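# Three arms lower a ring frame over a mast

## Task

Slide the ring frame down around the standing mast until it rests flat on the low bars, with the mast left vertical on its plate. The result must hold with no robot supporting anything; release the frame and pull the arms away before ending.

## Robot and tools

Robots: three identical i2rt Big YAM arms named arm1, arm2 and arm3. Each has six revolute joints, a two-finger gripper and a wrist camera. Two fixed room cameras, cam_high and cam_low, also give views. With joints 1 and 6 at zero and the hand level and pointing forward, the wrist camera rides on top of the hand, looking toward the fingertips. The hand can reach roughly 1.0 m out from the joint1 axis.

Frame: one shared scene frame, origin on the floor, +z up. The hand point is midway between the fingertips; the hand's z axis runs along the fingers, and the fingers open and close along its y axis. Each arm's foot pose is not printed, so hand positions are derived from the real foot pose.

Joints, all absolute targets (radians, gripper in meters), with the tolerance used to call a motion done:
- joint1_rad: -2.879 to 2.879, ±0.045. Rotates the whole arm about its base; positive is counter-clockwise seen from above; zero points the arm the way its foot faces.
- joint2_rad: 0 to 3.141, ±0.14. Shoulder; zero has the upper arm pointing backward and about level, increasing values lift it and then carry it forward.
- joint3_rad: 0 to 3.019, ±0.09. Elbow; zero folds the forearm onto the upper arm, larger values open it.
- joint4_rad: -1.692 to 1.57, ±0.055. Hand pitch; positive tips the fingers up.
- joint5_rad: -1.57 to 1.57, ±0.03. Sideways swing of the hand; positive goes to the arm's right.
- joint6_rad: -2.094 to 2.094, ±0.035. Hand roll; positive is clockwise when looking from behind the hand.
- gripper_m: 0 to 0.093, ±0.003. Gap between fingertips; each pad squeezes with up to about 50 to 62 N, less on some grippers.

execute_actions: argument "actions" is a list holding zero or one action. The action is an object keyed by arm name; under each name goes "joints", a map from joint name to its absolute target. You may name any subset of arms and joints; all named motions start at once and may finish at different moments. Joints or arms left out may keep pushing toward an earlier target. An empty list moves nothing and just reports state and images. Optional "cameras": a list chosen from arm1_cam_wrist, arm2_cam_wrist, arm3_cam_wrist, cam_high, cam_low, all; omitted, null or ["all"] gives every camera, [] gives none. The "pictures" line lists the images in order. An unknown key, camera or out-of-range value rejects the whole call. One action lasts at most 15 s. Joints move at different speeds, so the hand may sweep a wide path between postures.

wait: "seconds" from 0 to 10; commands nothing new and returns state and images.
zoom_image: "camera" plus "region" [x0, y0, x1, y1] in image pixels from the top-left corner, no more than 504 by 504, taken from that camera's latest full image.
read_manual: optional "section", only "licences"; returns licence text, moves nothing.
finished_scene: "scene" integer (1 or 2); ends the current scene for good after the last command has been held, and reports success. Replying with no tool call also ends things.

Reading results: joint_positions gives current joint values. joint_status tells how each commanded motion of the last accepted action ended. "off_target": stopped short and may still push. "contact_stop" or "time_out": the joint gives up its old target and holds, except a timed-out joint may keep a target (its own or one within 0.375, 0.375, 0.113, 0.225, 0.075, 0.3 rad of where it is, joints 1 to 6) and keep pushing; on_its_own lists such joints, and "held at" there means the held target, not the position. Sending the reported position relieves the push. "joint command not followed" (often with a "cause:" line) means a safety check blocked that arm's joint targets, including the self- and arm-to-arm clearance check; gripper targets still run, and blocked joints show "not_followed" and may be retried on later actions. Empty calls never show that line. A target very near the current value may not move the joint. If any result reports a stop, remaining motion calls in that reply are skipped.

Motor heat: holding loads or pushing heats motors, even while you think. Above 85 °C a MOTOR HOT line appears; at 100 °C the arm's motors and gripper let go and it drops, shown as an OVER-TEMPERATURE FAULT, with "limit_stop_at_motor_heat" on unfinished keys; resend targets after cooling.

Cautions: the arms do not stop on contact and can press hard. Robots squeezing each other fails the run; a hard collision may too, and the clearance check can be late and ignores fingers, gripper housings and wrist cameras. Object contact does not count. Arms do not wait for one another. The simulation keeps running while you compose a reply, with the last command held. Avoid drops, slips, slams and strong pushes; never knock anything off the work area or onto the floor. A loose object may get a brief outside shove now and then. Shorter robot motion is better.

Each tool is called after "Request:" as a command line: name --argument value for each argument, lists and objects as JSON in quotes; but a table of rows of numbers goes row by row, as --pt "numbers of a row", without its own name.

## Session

Request:
execute_actions --actions '[]'

Scene clock: 0.00 s.
Motor temperatures (°C, as the motors report them): arm1=[27 29 30 27 23 24] | arm2=[26 29 31 24 24 25] | arm3=[26 28 25 25 26 25]
arm1.joint_positions: joint1_rad=-0.119 joint2_rad=+0.562 joint3_rad=+1.349 joint4_rad=-1.433 joint5_rad=+0.176 joint6_rad=+0.035 gripper_m=+0.094
arm1.joint_status: not commanded
arm1.hand: x=+1.2459 y=+0.0490 z=+1.3063 quat_wxyz=(+0.090, -0.890, +0.093, +0.437) (m; scene frame)
arm2.joint_positions: joint1_rad=-0.343 joint2_rad=+0.554 joint3_rad=+1.370 joint4_rad=-1.341 joint5_rad=-0.147 joint6_rad=+0.151 gripper_m=+0.094
arm2.joint_status: not commanded
arm2.hand: x=-0.6560 y=+1.0603 z=+1.3605 quat_wxyz=(-0.441, -0.572, -0.647, +0.244) (m; scene frame)
arm3.joint_positions: joint1_rad=+0.136 joint2_rad=+0.561 joint3_rad=+1.440 joint4_rad=-1.392 joint5_rad=-0.168 joint6_rad=-0.201 gripper_m=+0.094
arm3.joint_status: not commanded
arm3.hand: x=-0.6775 y=-1.0618 z=+1.3938 quat_wxyz=(-0.411, +0.578, -0.641, -0.293) (m; scene frame)
pictures: arm1_cam_wrist, arm2_cam_wrist, arm3_cam_wrist, cam_high, cam_low
Images, in order (width x height): arm1_cam_wrist 504x504, arm2_cam_wrist 504x504, arm3_cam_wrist 504x504, cam_high 672x504, cam_low 672x504.

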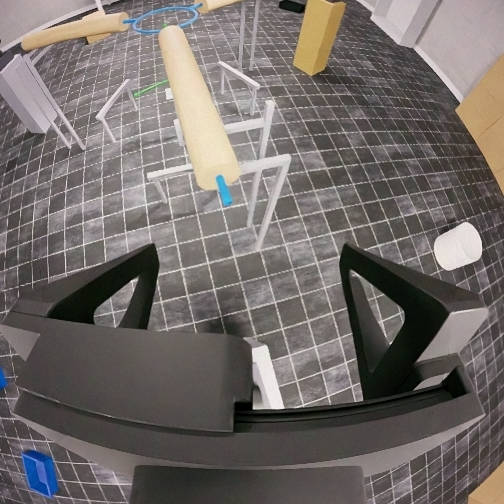

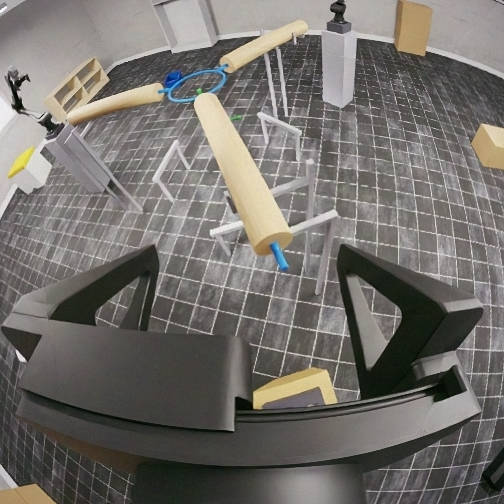

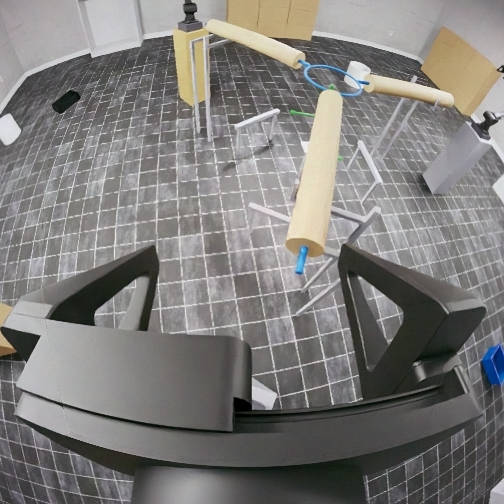

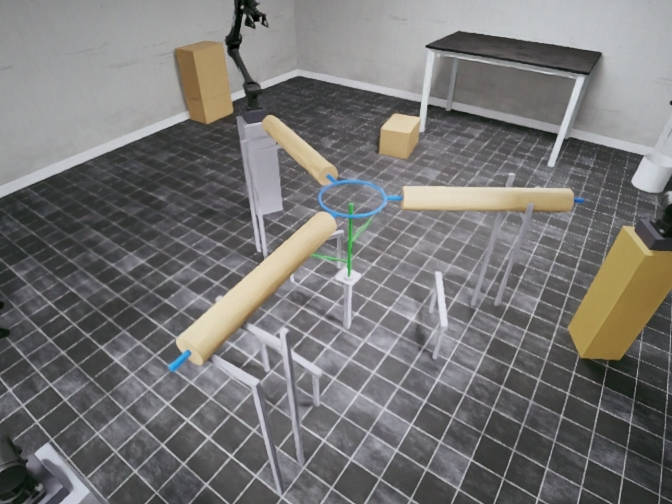

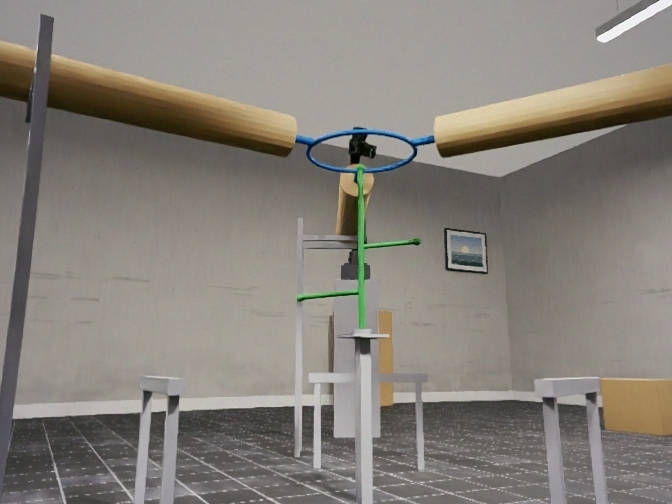

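Request:
execute_actions --actions '[{"arm1":{"joints":{"joint1_rad":-0.185,"joint2_rad":1.565,"joint3_rad":1.52,"joint4_rad":-1.453,"joint5_rad":0,"joint6_rad":-0.26}},"arm2":{"joints":{"joint1_rad":-0.24,"joint2_rad":1.38,"joint3_rad":1.24,"joint4_rad":-1.37,"joint5_rad":0,"joint6_rad":-0.31}},"arm3":{"joints":{"joint1_rad":-0.035,"joint2_rad":1.43,"joint3_rad":1.285,"joint4_rad":-1.375,"joint5_rad":0,"joint6_rad":-0.13}}}]'

Request:
zoom_image --camera "cam_high" --region '[280,170,410,300]'

Scene clock: 13.83 s.
Motor temperatures (°C, as the motors report them): arm1=[27 29 32 27 23 24] | arm2=[26 29 33 24 24 25] | arm3=[26 28 28 25 26 25]
arm1.joint_positions: joint1_rad=-0.178 joint2_rad=+1.570 joint3_rad=+1.505 joint4_rad=-1.451 joint5_rad=+0.002 joint6_rad=-0.250 gripper_m=+0.094
arm1.joint_status: all done
arm1.hand: x=+0.9683 y=+0.0716 z=+1.0277 quat_wxyz=(+0.005, -0.998, -0.052, +0.020) (m; scene frame)
arm2.joint_positions: joint1_rad=-0.253 joint2_rad=+1.386 joint3_rad=+1.237 joint4_rad=-1.360 joint5_rad=-0.004 joint6_rad=-0.298 gripper_m=+0.094
arm2.joint_status: all done
arm2.hand: x=-0.6120 y=+0.8610 z=+1.0317 quat_wxyz=(-0.019, -0.480, -0.877, +0.028) (m; scene frame)
arm3.joint_positions: joint1_rad=-0.028 joint2_rad=+1.440 joint3_rad=+1.279 joint4_rad=-1.378 joint5_rad=-0.003 joint6_rad=-0.138 gripper_m=+0.094
arm3.joint_status: all done
arm3.hand: x=-0.4966 y=-0.8969 z=+1.0372 quat_wxyz=(-0.013, +0.538, -0.843, -0.003) (m; scene frame)
pictures: arm1_cam_wrist, arm2_cam_wrist, arm3_cam_wrist, cam_high, cam_low
Images, in order (width x height): arm1_cam_wrist 504x504, arm2_cam_wrist 504x504, arm3_cam_wrist 504x504, cam_high 672x504, cam_low 672x504.

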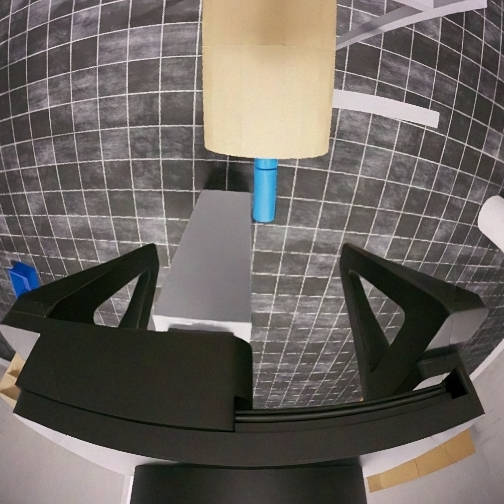

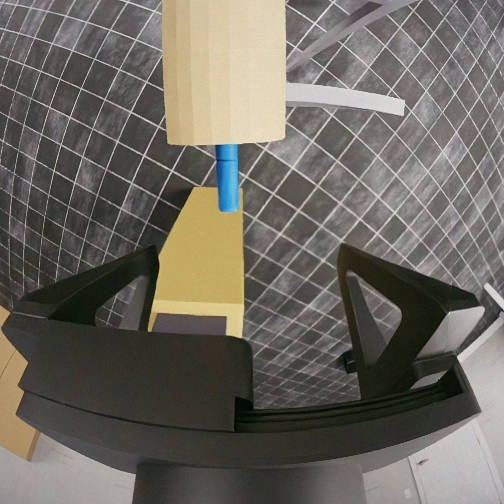

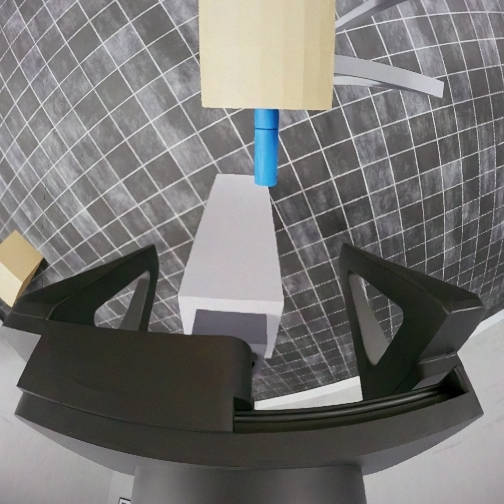

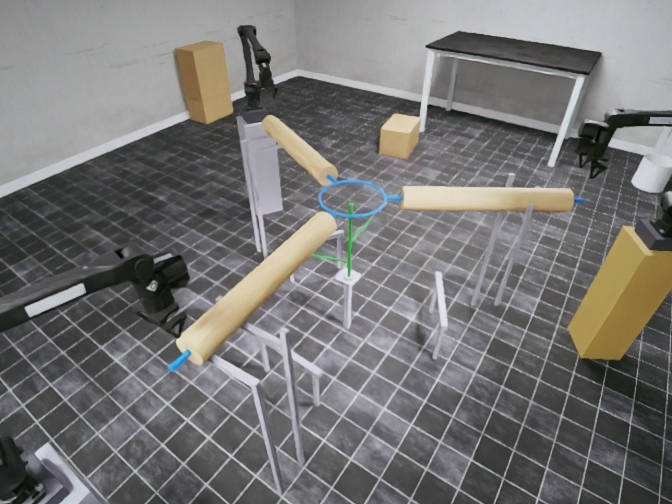

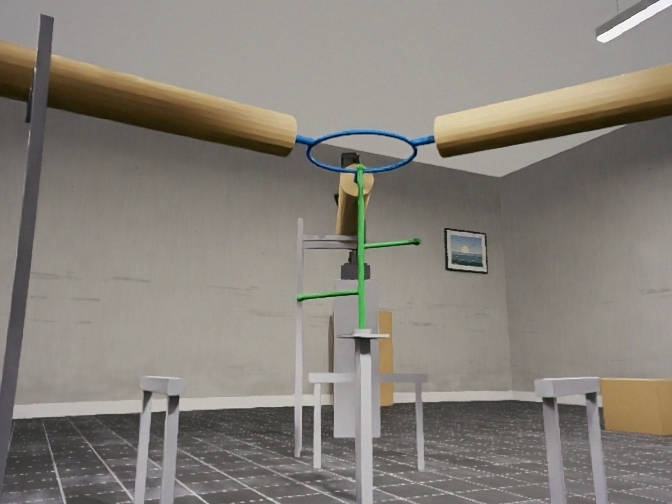

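Region (280, 170, 410, 300) of cam_high's 672x504 image, scaled by 3.877, with more detail than that image has.

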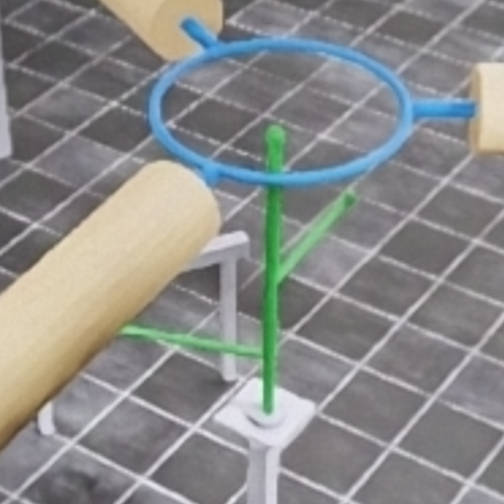

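Request:
execute_actions --actions '[{"arm1":{"joints":{"joint1_rad":-0.212,"joint2_rad":1.625,"joint3_rad":1.282,"joint4_rad":-1.182,"joint6_rad":-0.28}},"arm2":{"joints":{"joint1_rad":-0.198,"joint2_rad":1.48,"joint3_rad":1.047,"joint4_rad":-1.08,"joint6_rad":-0.26}},"arm3":{"joints":{"joint1_rad":-0.066,"joint2_rad":1.545,"joint3_rad":1.164,"joint4_rad":-1.14,"joint6_rad":-0.165}}}]'

Scene clock: 22.97 s.
Motor temperatures (°C, as the motors report them): arm1=[27 30 33 27 23 24] | arm2=[26 29 34 24 24 25] | arm3=[26 28 28 25 26 25]
arm1.joint_positions: joint1_rad=-0.208 joint2_rad=+1.623 joint3_rad=+1.274 joint4_rad=-1.192 joint5_rad=+0.001 joint6_rad=-0.270 gripper_m=+0.094
arm1.joint_status: all done
arm1.hand: x=+0.9805 y=+0.0839 z=+0.9177 quat_wxyz=(+0.002, -0.999, -0.047, +0.008) (m; scene frame)
arm2.joint_positions: joint1_rad=-0.208 joint2_rad=+1.497 joint3_rad=+1.039 joint4_rad=-1.094 joint5_rad=-0.003 joint6_rad=-0.272 gripper_m=+0.094
arm2.joint_status: all done
arm2.hand: x=-0.5969 y=+0.8681 z=+0.9167 quat_wxyz=(-0.004, -0.472, -0.881, +0.013) (m; scene frame)
arm3.joint_positions: joint1_rad=-0.060 joint2_rad=+1.563 joint3_rad=+1.157 joint4_rad=-1.150 joint5_rad=-0.003 joint6_rad=-0.157 gripper_m=+0.094
arm3.joint_status: all done
arm3.hand: x=-0.4752 y=-0.8912 z=+0.9423 quat_wxyz=(-0.006, +0.533, -0.846, +0.001) (m; scene frame)
pictures: arm1_cam_wrist, arm2_cam_wrist, arm3_cam_wrist, cam_high, cam_low
Images, in order (width x height): arm1_cam_wrist 504x504, arm2_cam_wrist 504x504, arm3_cam_wrist 504x504, cam_high 672x504, cam_low 672x504.

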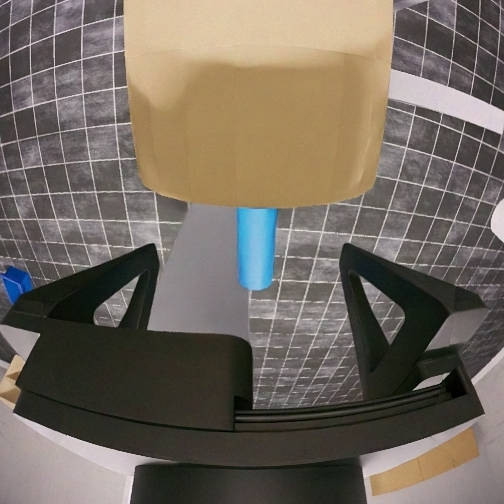

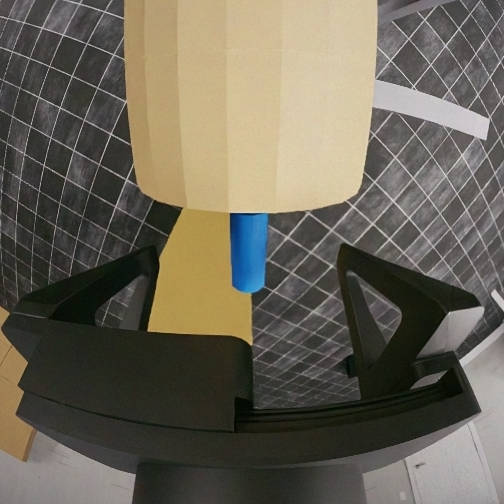

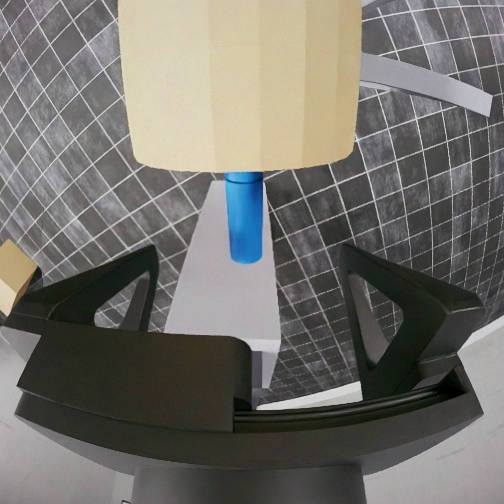

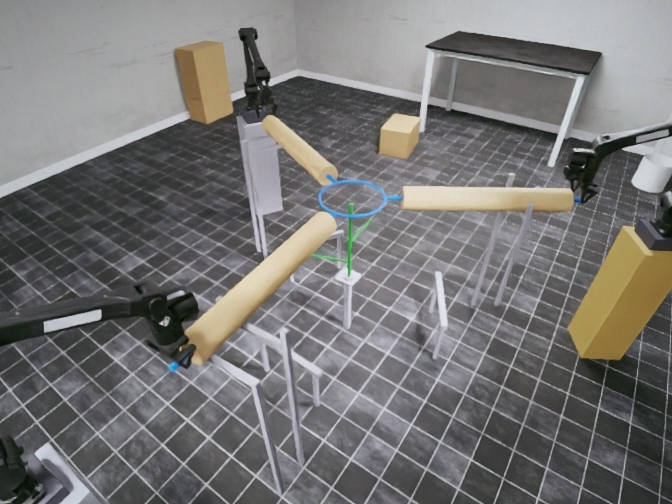

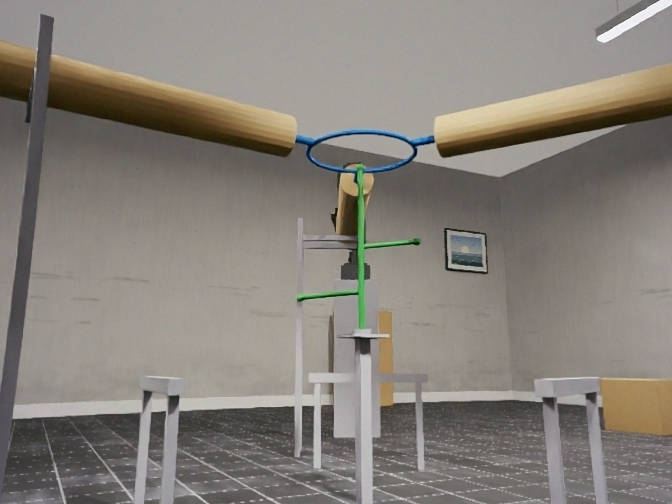

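Request:
execute_actions --actions '[{"arm1":{"joints":{"joint1_rad":-0.224,"joint2_rad":1.67,"joint3_rad":1.236,"joint4_rad":-1.111,"gripper_m":0.05}},"arm2":{"joints":{"joint2_rad":1.532,"joint3_rad":0.992,"joint4_rad":-0.995,"gripper_m":0.05}},"arm3":{"joints":{"joint1_rad":-0.045,"joint2_rad":1.612,"joint3_rad":1.124,"joint4_rad":-1.045,"gripper_m":0.05}}}]' --cameras '[]'

Request:
execute_actions --actions '[{"arm1":{"joints":{"gripper_m":0}},"arm2":{"joints":{"gripper_m":0}},"arm3":{"joints":{"gripper_m":0}}}]' --cameras '["arm1_cam_wrist","arm2_cam_wrist","arm3_cam_wrist"]'

Scene clock: 32.17 s.
Motor temperatures (°C, as the motors report them): arm1=[27 30 33 27 23 24] | arm2=[26 29 34 24 24 25] | arm3=[26 29 29 25 26 25]
arm1.joint_positions: joint1_rad=-0.214 joint2_rad=+1.652 joint3_rad=+1.235 joint4_rad=-1.122 joint5_rad=+0.001 joint6_rad=-0.271 gripper_m=+0.050
arm1.joint_status: all done
arm1.hand: x=+0.9795 y=+0.0873 z=+0.8910 quat_wxyz=(+0.003, -0.999, -0.044, +0.009) (m; scene frame)
arm2.joint_positions: joint1_rad=-0.208 joint2_rad=+1.526 joint3_rad=+0.997 joint4_rad=-1.009 joint5_rad=-0.003 joint6_rad=-0.271 gripper_m=+0.050
arm2.joint_status: all done
arm2.hand: x=-0.5967 y=+0.8663 z=+0.8917 quat_wxyz=(-0.009, -0.472, -0.881, +0.018) (m; scene frame)
arm3.joint_positions: joint1_rad=-0.057 joint2_rad=+1.610 joint3_rad=+1.127 joint4_rad=-1.054 joint5_rad=-0.003 joint6_rad=-0.158 gripper_m=+0.050
arm3.joint_status: all done
arm3.hand: x=-0.4707 y=-0.8827 z=+0.9124 quat_wxyz=(-0.015, +0.535, -0.845, -0.002) (m; scene frame)
pictures: none
No camera images: the call's "cameras" was empty. Leave "cameras" out to get every camera's image.

Scene clock: 32.77 s.
Motor temperatures (°C, as the motors report them): arm1=[27 30 33 27 23 24] | arm2=[26 29 34 24 24 25] | arm3=[26 29 29 25 26 25]
arm1.joint_positions: joint1_rad=-0.215 joint2_rad=+1.652 joint3_rad=+1.235 joint4_rad=-1.121 joint5_rad=+0.003 joint6_rad=-0.274 gripper_m=+0.018
arm1.joint_status: gripper_m off_target (ended at +0.018, target +0.000)
arm1.hand: x=+0.9794 y=+0.0878 z=+0.8909 quat_wxyz=(+0.004, -0.999, -0.046, +0.009) (m; scene frame)
arm2.joint_positions: joint1_rad=-0.208 joint2_rad=+1.526 joint3_rad=+0.997 joint4_rad=-1.007 joint5_rad=-0.002 joint6_rad=-0.271 gripper_m=+0.019
arm2.joint_status: gripper_m off_target (ended at +0.019, target +0.000)
arm2.hand: x=-0.5966 y=+0.8659 z=+0.8917 quat_wxyz=(-0.010, -0.472, -0.881, +0.018) (m; scene frame)
arm3.joint_positions: joint1_rad=-0.055 joint2_rad=+1.610 joint3_rad=+1.126 joint4_rad=-1.054 joint5_rad=-0.003 joint6_rad=-0.161 gripper_m=+0.018
arm3.joint_status: gripper_m off_target (ended at +0.018, target +0.000)
arm3.hand: x=-0.4716 y=-0.8823 z=+0.9122 quat_wxyz=(-0.014, +0.537, -0.844, -0.003) (m; scene frame)
pictures: arm1_cam_wrist, arm2_cam_wrist, arm3_cam_wrist
Images, in order (width x height): arm1_cam_wrist 504x504, arm2_cam_wrist 504x504, arm3_cam_wrist 504x504.

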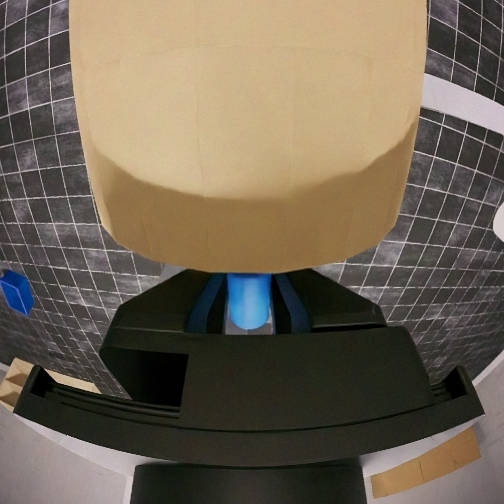

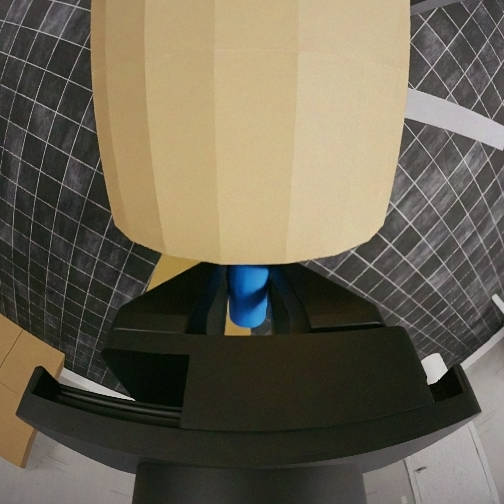

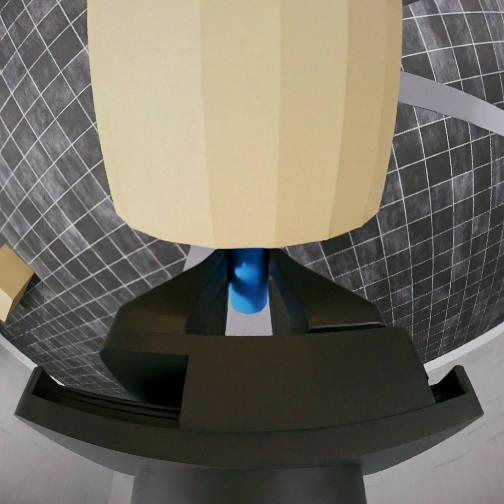

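Request:
execute_actions --actions '[{"arm1":{"joints":{"joint2_rad":1.55,"joint3_rad":1.43,"joint4_rad":-1.345}},"arm2":{"joints":{"joint2_rad":1.4,"joint3_rad":1.19,"joint4_rad":-1.255}},"arm3":{"joints":{"joint2_rad":1.505,"joint3_rad":1.315,"joint4_rad":-1.285}}}]' --cameras '["cam_low"]'

Request:
execute_actions --actions '[{"arm1":{"joints":{"joint1_rad":0.022,"joint2_rad":1.5,"joint3_rad":1.37,"joint6_rad":0.075}},"arm2":{"joints":{"joint1_rad":0.07,"joint2_rad":1.36,"joint3_rad":1.135,"joint6_rad":0.115}},"arm3":{"joints":{"joint1_rad":0.192,"joint2_rad":1.53,"joint3_rad":1.335,"joint6_rad":0.2}}}]' --cameras '["cam_low"]'

Request:
execute_actions --actions '[{"arm1":{"joints":{"joint1_rad":0.248,"joint2_rad":1.61,"joint3_rad":1.485,"joint6_rad":0.405}},"arm2":{"joints":{"joint1_rad":0.325,"joint2_rad":1.47,"joint3_rad":1.26,"joint6_rad":0.48}},"arm3":{"joints":{"joint1_rad":0.41,"joint2_rad":1.615,"joint3_rad":1.46,"joint4_rad":-1.305,"joint6_rad":0.525}}}]'

Scene clock: 60.97 s.
Motor temperatures (°C, as the motors report them): arm1=[27 30 33 27 23 24] | arm2=[26 29 34 24 24 25] | arm3=[26 29 29 25 26 25]
arm1.joint_positions: joint1_rad=-0.215 joint2_rad=+1.578 joint3_rad=+1.378 joint4_rad=-1.330 joint5_rad=+0.001 joint6_rad=-0.274 gripper_m=+0.018
arm1.joint_status: all done
arm1.hand: x=+0.9790 y=+0.0877 z=+0.9761 quat_wxyz=(+0.004, -0.999, -0.046, +0.014) (m; scene frame)
arm2.joint_positions: joint1_rad=-0.208 joint2_rad=+1.423 joint3_rad=+1.126 joint4_rad=-1.231 joint5_rad=-0.002 joint6_rad=-0.270 gripper_m=+0.019
arm2.joint_status: all done
arm2.hand: x=-0.5962 y=+0.8685 z=+0.9759 quat_wxyz=(-0.013, -0.473, -0.881, +0.021) (m; scene frame)
arm3.joint_positions: joint1_rad=-0.048 joint2_rad=+1.524 joint3_rad=+1.253 joint4_rad=-1.266 joint5_rad=-0.006 joint6_rad=-0.161 gripper_m=+0.018
arm3.joint_status: all done
arm3.hand: x=-0.4763 y=-0.8819 z=+0.9935 quat_wxyz=(-0.014, +0.540, -0.842, -0.004) (m; scene frame)
pictures: cam_low
Images, in order (width x height): cam_low 672x504.

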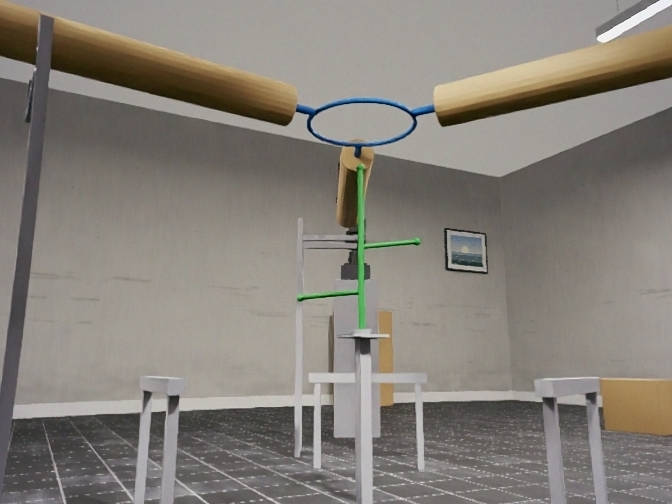

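Scene clock: 62.03 s.
Motor temperatures (°C, as the motors report them): arm1=[27 30 33 27 23 24] | arm2=[26 29 34 24 24 25] | arm3=[26 29 30 25 26 25]
arm1.joint_positions: joint1_rad=+0.026 joint2_rad=+1.559 joint3_rad=+1.354 joint4_rad=-1.336 joint5_rad=+0.004 joint6_rad=+0.070 gripper_m=+0.018
arm1.joint_status: all done
arm1.hand: x=+0.9820 y=-0.0255 z=+0.9757 quat_wxyz=(+0.000, -1.000, +0.006, +0.009) (m; scene frame)
arm2.joint_positions: joint1_rad=+0.061 joint2_rad=+1.411 joint3_rad=+1.121 joint4_rad=-1.248 joint5_rad=+0.003 joint6_rad=+0.103 gripper_m=+0.019
arm2.joint_status: all done
arm2.hand: x=-0.5018 y=+0.9207 z=+0.9767 quat_wxyz=(-0.011, -0.518, -0.855, +0.016) (m; scene frame)
arm3.joint_positions: joint1_rad=+0.197 joint2_rad=+1.545 joint3_rad=+1.265 joint4_rad=-1.273 joint5_rad=-0.001 joint6_rad=+0.192 gripper_m=+0.018
arm3.joint_status: all done
arm3.hand: x=-0.5723 y=-0.8299 z=+0.9879 quat_wxyz=(-0.006, +0.494, -0.870, -0.001) (m; scene frame)
pictures: cam_low
Images, in order (width x height): cam_low 672x504.

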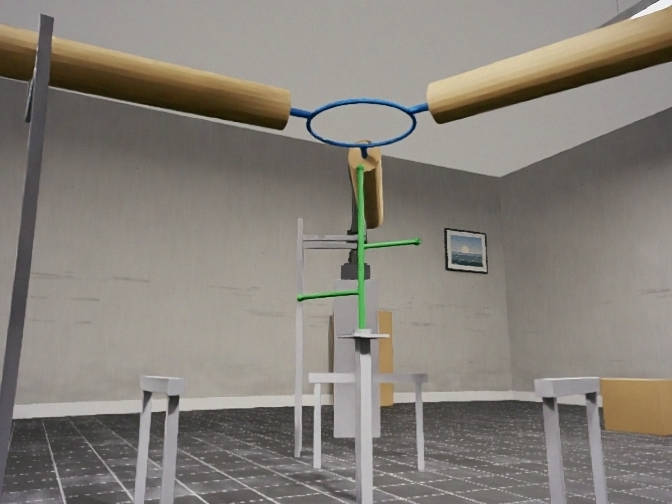

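Scene clock: 63.07 s.
Motor temperatures (°C, as the motors report them): arm1=[27 30 34 27 23 24] | arm2=[26 29 35 24 24 25] | arm3=[26 29 30 25 26 25]
arm1.joint_positions: joint1_rad=+0.245 joint2_rad=+1.621 joint3_rad=+1.425 joint4_rad=-1.339 joint5_rad=+0.005 joint6_rad=+0.396 gripper_m=+0.019
arm1.joint_status: all done
arm1.hand: x=+0.9740 y=-0.1329 z=+0.9747 quat_wxyz=(-0.004, -0.998, +0.060, +0.012) (m; scene frame)
arm2.joint_positions: joint1_rad=+0.313 joint2_rad=+1.496 joint3_rad=+1.192 joint4_rad=-1.243 joint5_rad=+0.009 joint6_rad=+0.462 gripper_m=+0.019
arm2.joint_status: all done
arm2.hand: x=-0.4040 y=+0.9662 z=+0.9681 quat_wxyz=(-0.009, -0.563, -0.826, +0.014) (m; scene frame)
arm3.joint_positions: joint1_rad=+0.413 joint2_rad=+1.647 joint3_rad=+1.390 joint4_rad=-1.294 joint5_rad=-0.001 joint6_rad=+0.515 gripper_m=+0.018
arm3.joint_status: all done
arm3.hand: x=-0.6616 y=-0.7660 z=+0.9872 quat_wxyz=(-0.006, +0.447, -0.895, -0.003) (m; scene frame)
pictures: arm1_cam_wrist, arm2_cam_wrist, arm3_cam_wrist, cam_high, cam_low
Images, in order (width x height): arm1_cam_wrist 504x504, arm2_cam_wrist 504x504, arm3_cam_wrist 504x504, cam_high 672x504, cam_low 672x504.

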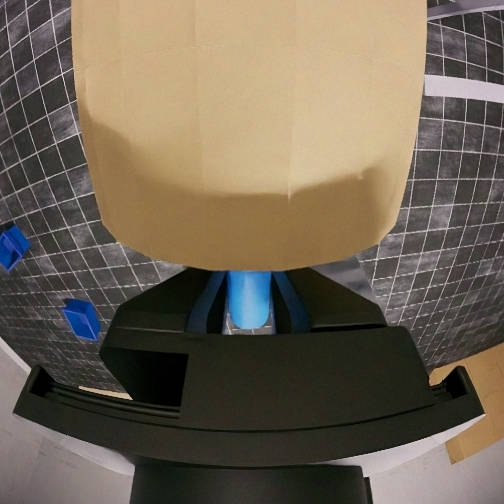

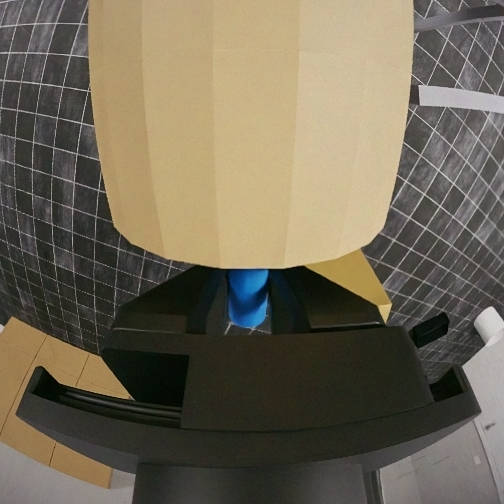

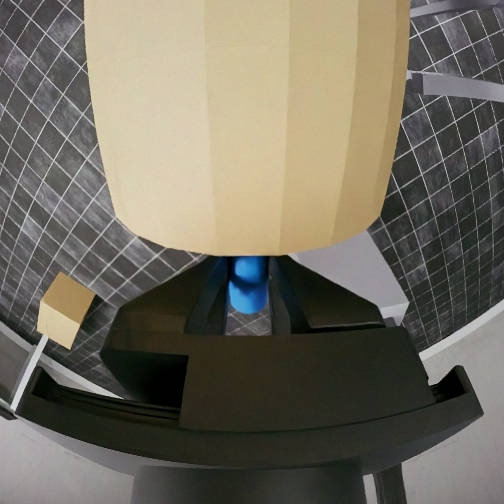

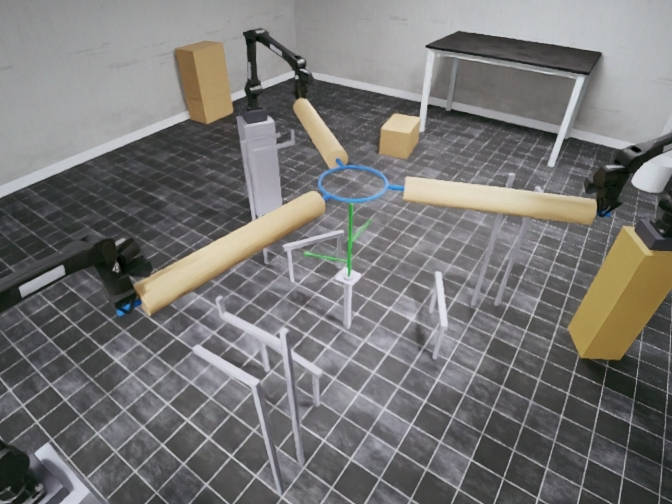

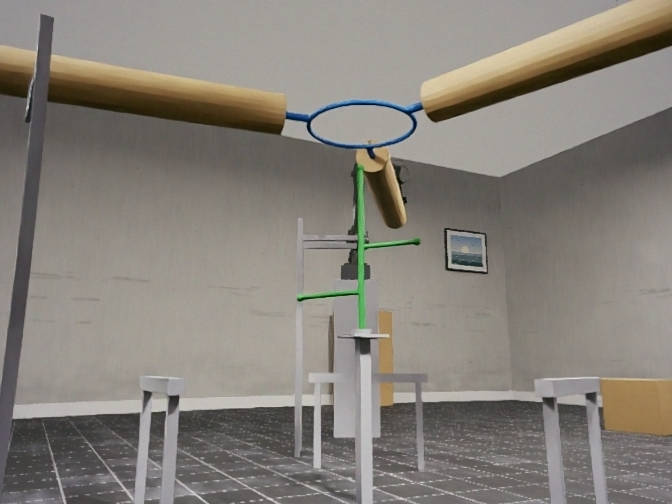

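Request:
execute_actions --actions '[{"arm1":{"joints":{"joint2_rad":1.665,"joint3_rad":1.3,"joint4_rad":-1.125}},"arm2":{"joints":{"joint2_rad":1.55,"joint3_rad":1.082,"joint4_rad":-1.01}},"arm3":{"joints":{"joint2_rad":1.682,"joint3_rad":1.284,"joint4_rad":-1.085}}}]' --cameras '[]'

Request:
execute_actions --actions '[{"arm1":{"joints":{"joint2_rad":1.767,"joint3_rad":1.2,"joint4_rad":-0.926}},"arm2":{"joints":{"joint2_rad":1.68,"joint3_rad":0.99,"joint4_rad":-0.792}},"arm3":{"joints":{"joint2_rad":1.79,"joint3_rad":1.194,"joint4_rad":-0.889}}}]' --cameras '["cam_low"]'

Request:
execute_actions --actions '[{"arm1":{"joints":{"joint2_rad":1.905,"joint3_rad":1.144,"joint4_rad":-0.733}},"arm2":{"joints":{"joint2_rad":1.85,"joint3_rad":0.948,"joint4_rad":-0.58}},"arm3":{"joints":{"joint2_rad":1.935,"joint3_rad":1.148,"joint4_rad":-0.702}}}]' --cameras '["cam_low","cam_high"]'

Request:
execute_actions --actions '[{"arm1":{"joints":{"joint1_rad":0.212,"joint2_rad":2.082,"joint3_rad":1.458,"joint4_rad":-0.862,"joint6_rad":0.365}},"arm2":{"joints":{"joint1_rad":0.156,"joint2_rad":1.77,"joint3_rad":0.79,"joint4_rad":-0.5,"joint6_rad":0.305}},"arm3":{"joints":{"joint1_rad":0.572,"joint2_rad":1.92,"joint3_rad":1.112,"joint4_rad":-0.672,"joint6_rad":0.68}}}]'

Scene clock: 84.87 s.
Motor temperatures (°C, as the motors report them): arm1=[27 31 38 27 23 24] | arm2=[26 30 39 24 24 25] | arm3=[26 30 34 25 26 25]
arm1.joint_positions: joint1_rad=+0.245 joint2_rad=+1.688 joint3_rad=+1.283 joint4_rad=-1.131 joint5_rad=+0.003 joint6_rad=+0.398 gripper_m=+0.019
arm1.joint_status: all done
arm1.hand: x=+0.9741 y=-0.1340 z=+0.8918 quat_wxyz=(-0.005, -0.998, +0.060, +0.011) (m; scene frame)
arm2.joint_positions: joint1_rad=+0.316 joint2_rad=+1.583 joint3_rad=+1.068 joint4_rad=-1.029 joint5_rad=+0.007 joint6_rad=+0.466 gripper_m=+0.019
arm2.joint_status: all done
arm2.hand: x=-0.4024 y=+0.9657 z=+0.8894 quat_wxyz=(-0.010, -0.563, -0.826, +0.013) (m; scene frame)
arm3.joint_positions: joint1_rad=+0.413 joint2_rad=+1.723 joint3_rad=+1.269 joint4_rad=-1.090 joint5_rad=+0.001 joint6_rad=+0.517 gripper_m=+0.018
arm3.joint_status: all done
arm3.hand: x=-0.6605 y=-0.7631 z=+0.9081 quat_wxyz=(-0.008, +0.446, -0.895, -0.005) (m; scene frame)
pictures: none
No camera images: the call's "cameras" was empty. Leave "cameras" out to get every camera's image.

Scene clock: 85.80 s.
Motor temperatures (°C, as the motors report them): arm1=[27 31 37 27 23 24] | arm2=[26 30 38 24 24 25] | arm3=[26 30 34 25 26 25]
arm1.joint_positions: joint1_rad=+0.245 joint2_rad=+1.793 joint3_rad=+1.188 joint4_rad=-0.930 joint5_rad=+0.001 joint6_rad=+0.398 gripper_m=+0.019
arm1.joint_status: all done
arm1.hand: x=+0.9742 y=-0.1348 z=+0.8111 quat_wxyz=(-0.006, -0.998, +0.060, +0.011) (m; scene frame)
arm2.joint_positions: joint1_rad=+0.316 joint2_rad=+1.717 joint3_rad=+0.981 joint4_rad=-0.807 joint5_rad=+0.007 joint6_rad=+0.467 gripper_m=+0.019
arm2.joint_status: all done
arm2.hand: x=-0.4032 y=+0.9646 z=+0.8077 quat_wxyz=(-0.010, -0.564, -0.826, +0.013) (m; scene frame)
arm3.joint_positions: joint1_rad=+0.413 joint2_rad=+1.834 joint3_rad=+1.184 joint4_rad=-0.891 joint5_rad=+0.003 joint6_rad=+0.517 gripper_m=+0.018
arm3.joint_status: all done
arm3.hand: x=-0.6594 y=-0.7625 z=+0.8290 quat_wxyz=(-0.010, +0.446, -0.895, -0.007) (m; scene frame)
pictures: cam_low
Images, in order (width x height): cam_low 672x504.

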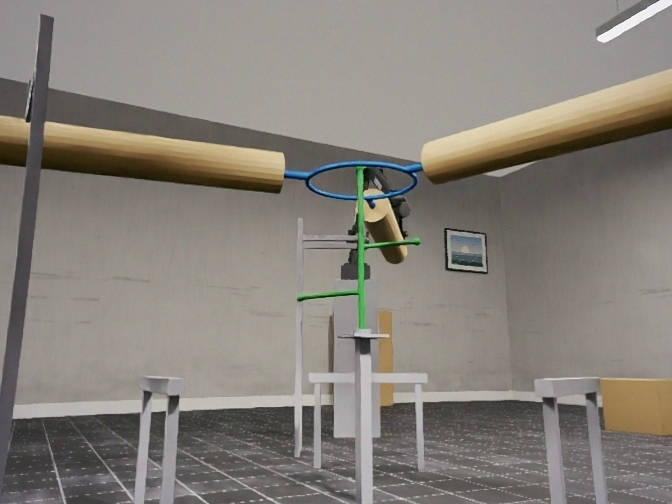

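Scene clock: 86.73 s.
Motor temperatures (°C, as the motors report them): arm1=[27 31 37 27 23 24] | arm2=[26 30 38 24 24 25] | arm3=[26 30 34 25 26 25]
arm1.joint_positions: joint1_rad=+0.246 joint2_rad=+1.932 joint3_rad=+1.135 joint4_rad=-0.737 joint5_rad=+0.001 joint6_rad=+0.398 gripper_m=+0.019
arm1.joint_status: all done
arm1.hand: x=+0.9743 y=-0.1355 z=+0.7315 quat_wxyz=(-0.006, -0.998, +0.060, +0.011) (m; scene frame)
arm2.joint_positions: joint1_rad=+0.316 joint2_rad=+1.888 joint3_rad=+0.941 joint4_rad=-0.596 joint5_rad=+0.006 joint6_rad=+0.467 gripper_m=+0.019
arm2.joint_status: all done
arm2.hand: x=-0.4038 y=+0.9636 z=+0.7280 quat_wxyz=(-0.010, -0.564, -0.826, +0.013) (m; scene frame)
arm3.joint_positions: joint1_rad=+0.413 joint2_rad=+1.981 joint3_rad=+1.145 joint4_rad=-0.702 joint5_rad=+0.003 joint6_rad=+0.517 gripper_m=+0.018
arm3.joint_status: all done
arm3.hand: x=-0.6587 y=-0.7618 z=+0.7489 quat_wxyz=(-0.011, +0.446, -0.895, -0.007) (m; scene frame)
pictures: cam_high, cam_low
Images, in order (width x height): cam_high 672x504, cam_low 672x504.

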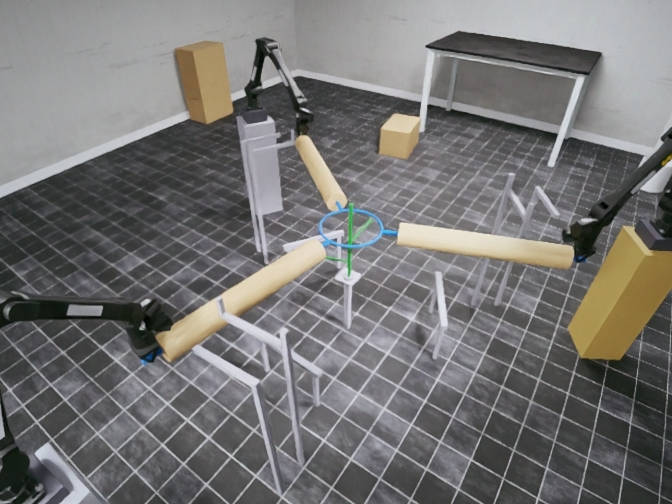

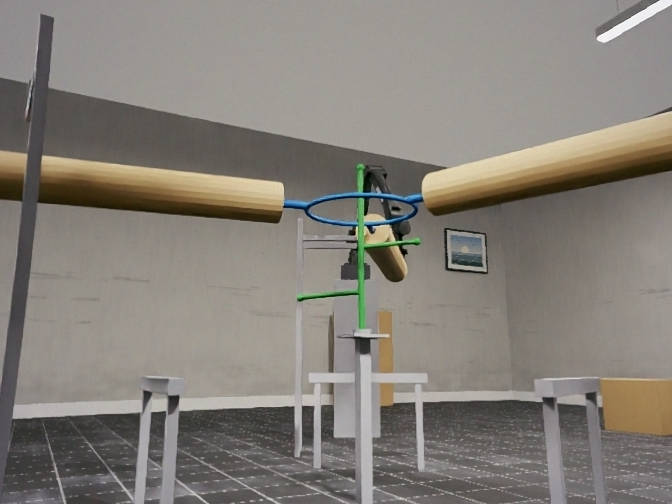

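Scene clock: 87.80 s.
Motor temperatures (°C, as the motors report them): arm1=[27 31 37 27 23 24] | arm2=[26 30 38 24 24 25] | arm3=[26 30 33 25 26 25]
arm1.joint_positions: joint1_rad=+0.214 joint2_rad=+2.090 joint3_rad=+1.408 joint4_rad=-0.851 joint5_rad=+0.001 joint6_rad=+0.365 gripper_m=+0.019
arm1.joint_status: all done
arm1.hand: x=+0.8934 y=-0.1396 z=+0.7277 quat_wxyz=(-0.006, -0.998, +0.060, +0.012) (m; scene frame)
arm2.joint_positions: joint1_rad=+0.156 joint2_rad=+1.811 joint3_rad=+0.779 joint4_rad=-0.513 joint5_rad=+0.003 joint6_rad=+0.307 gripper_m=+0.019
arm2.joint_status: all done
arm2.hand: x=-0.4881 y=+0.9583 z=+0.7246 quat_wxyz=(-0.009, -0.564, -0.826, +0.013) (m; scene frame)
arm3.joint_positions: joint1_rad=+0.577 joint2_rad=+1.970 joint3_rad=+1.105 joint4_rad=-0.673 joint5_rad=+0.002 joint6_rad=+0.676 gripper_m=+0.018
arm3.joint_status: all done
arm3.hand: x=-0.7400 y=-0.7695 z=+0.7433 quat_wxyz=(-0.008, +0.448, -0.894, -0.009) (m; scene frame)
pictures: arm1_cam_wrist, arm2_cam_wrist, arm3_cam_wrist, cam_high, cam_low
Images, in order (width x height): arm1_cam_wrist 504x504, arm2_cam_wrist 504x504, arm3_cam_wrist 504x504, cam_high 672x504, cam_low 672x504.

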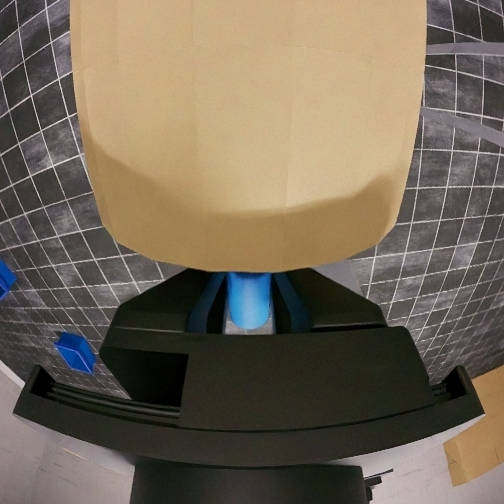

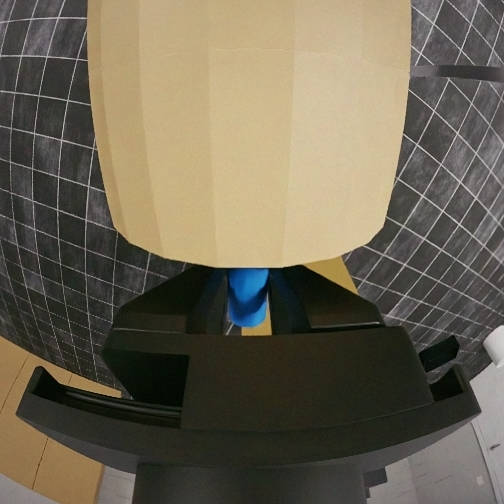

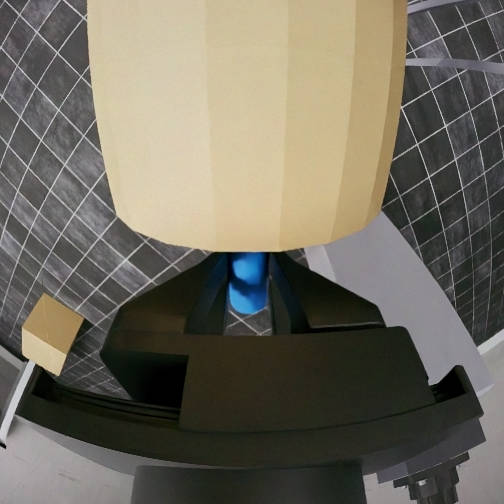

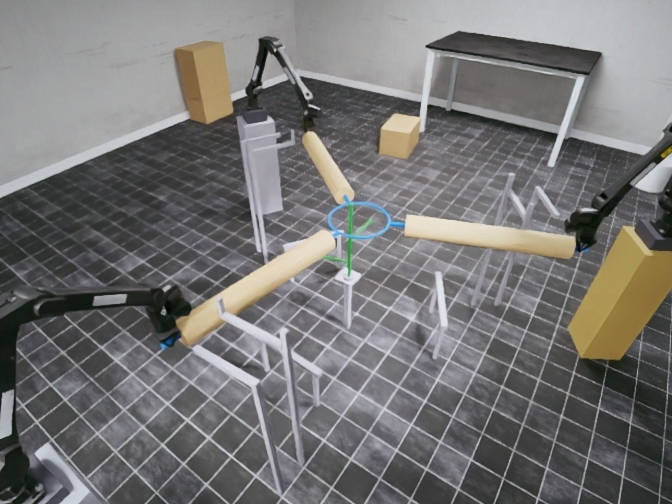

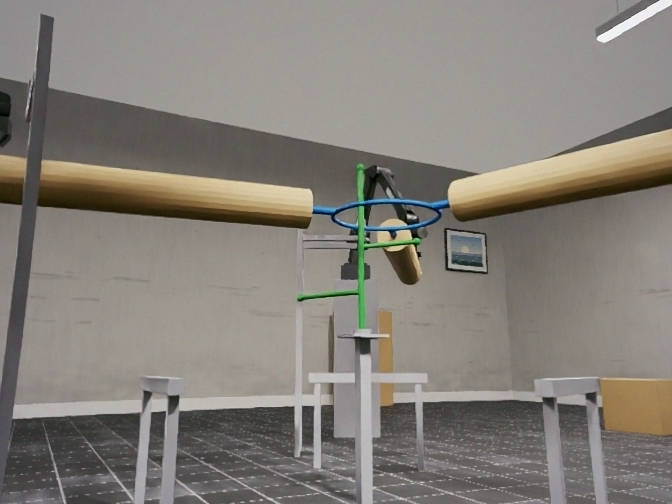

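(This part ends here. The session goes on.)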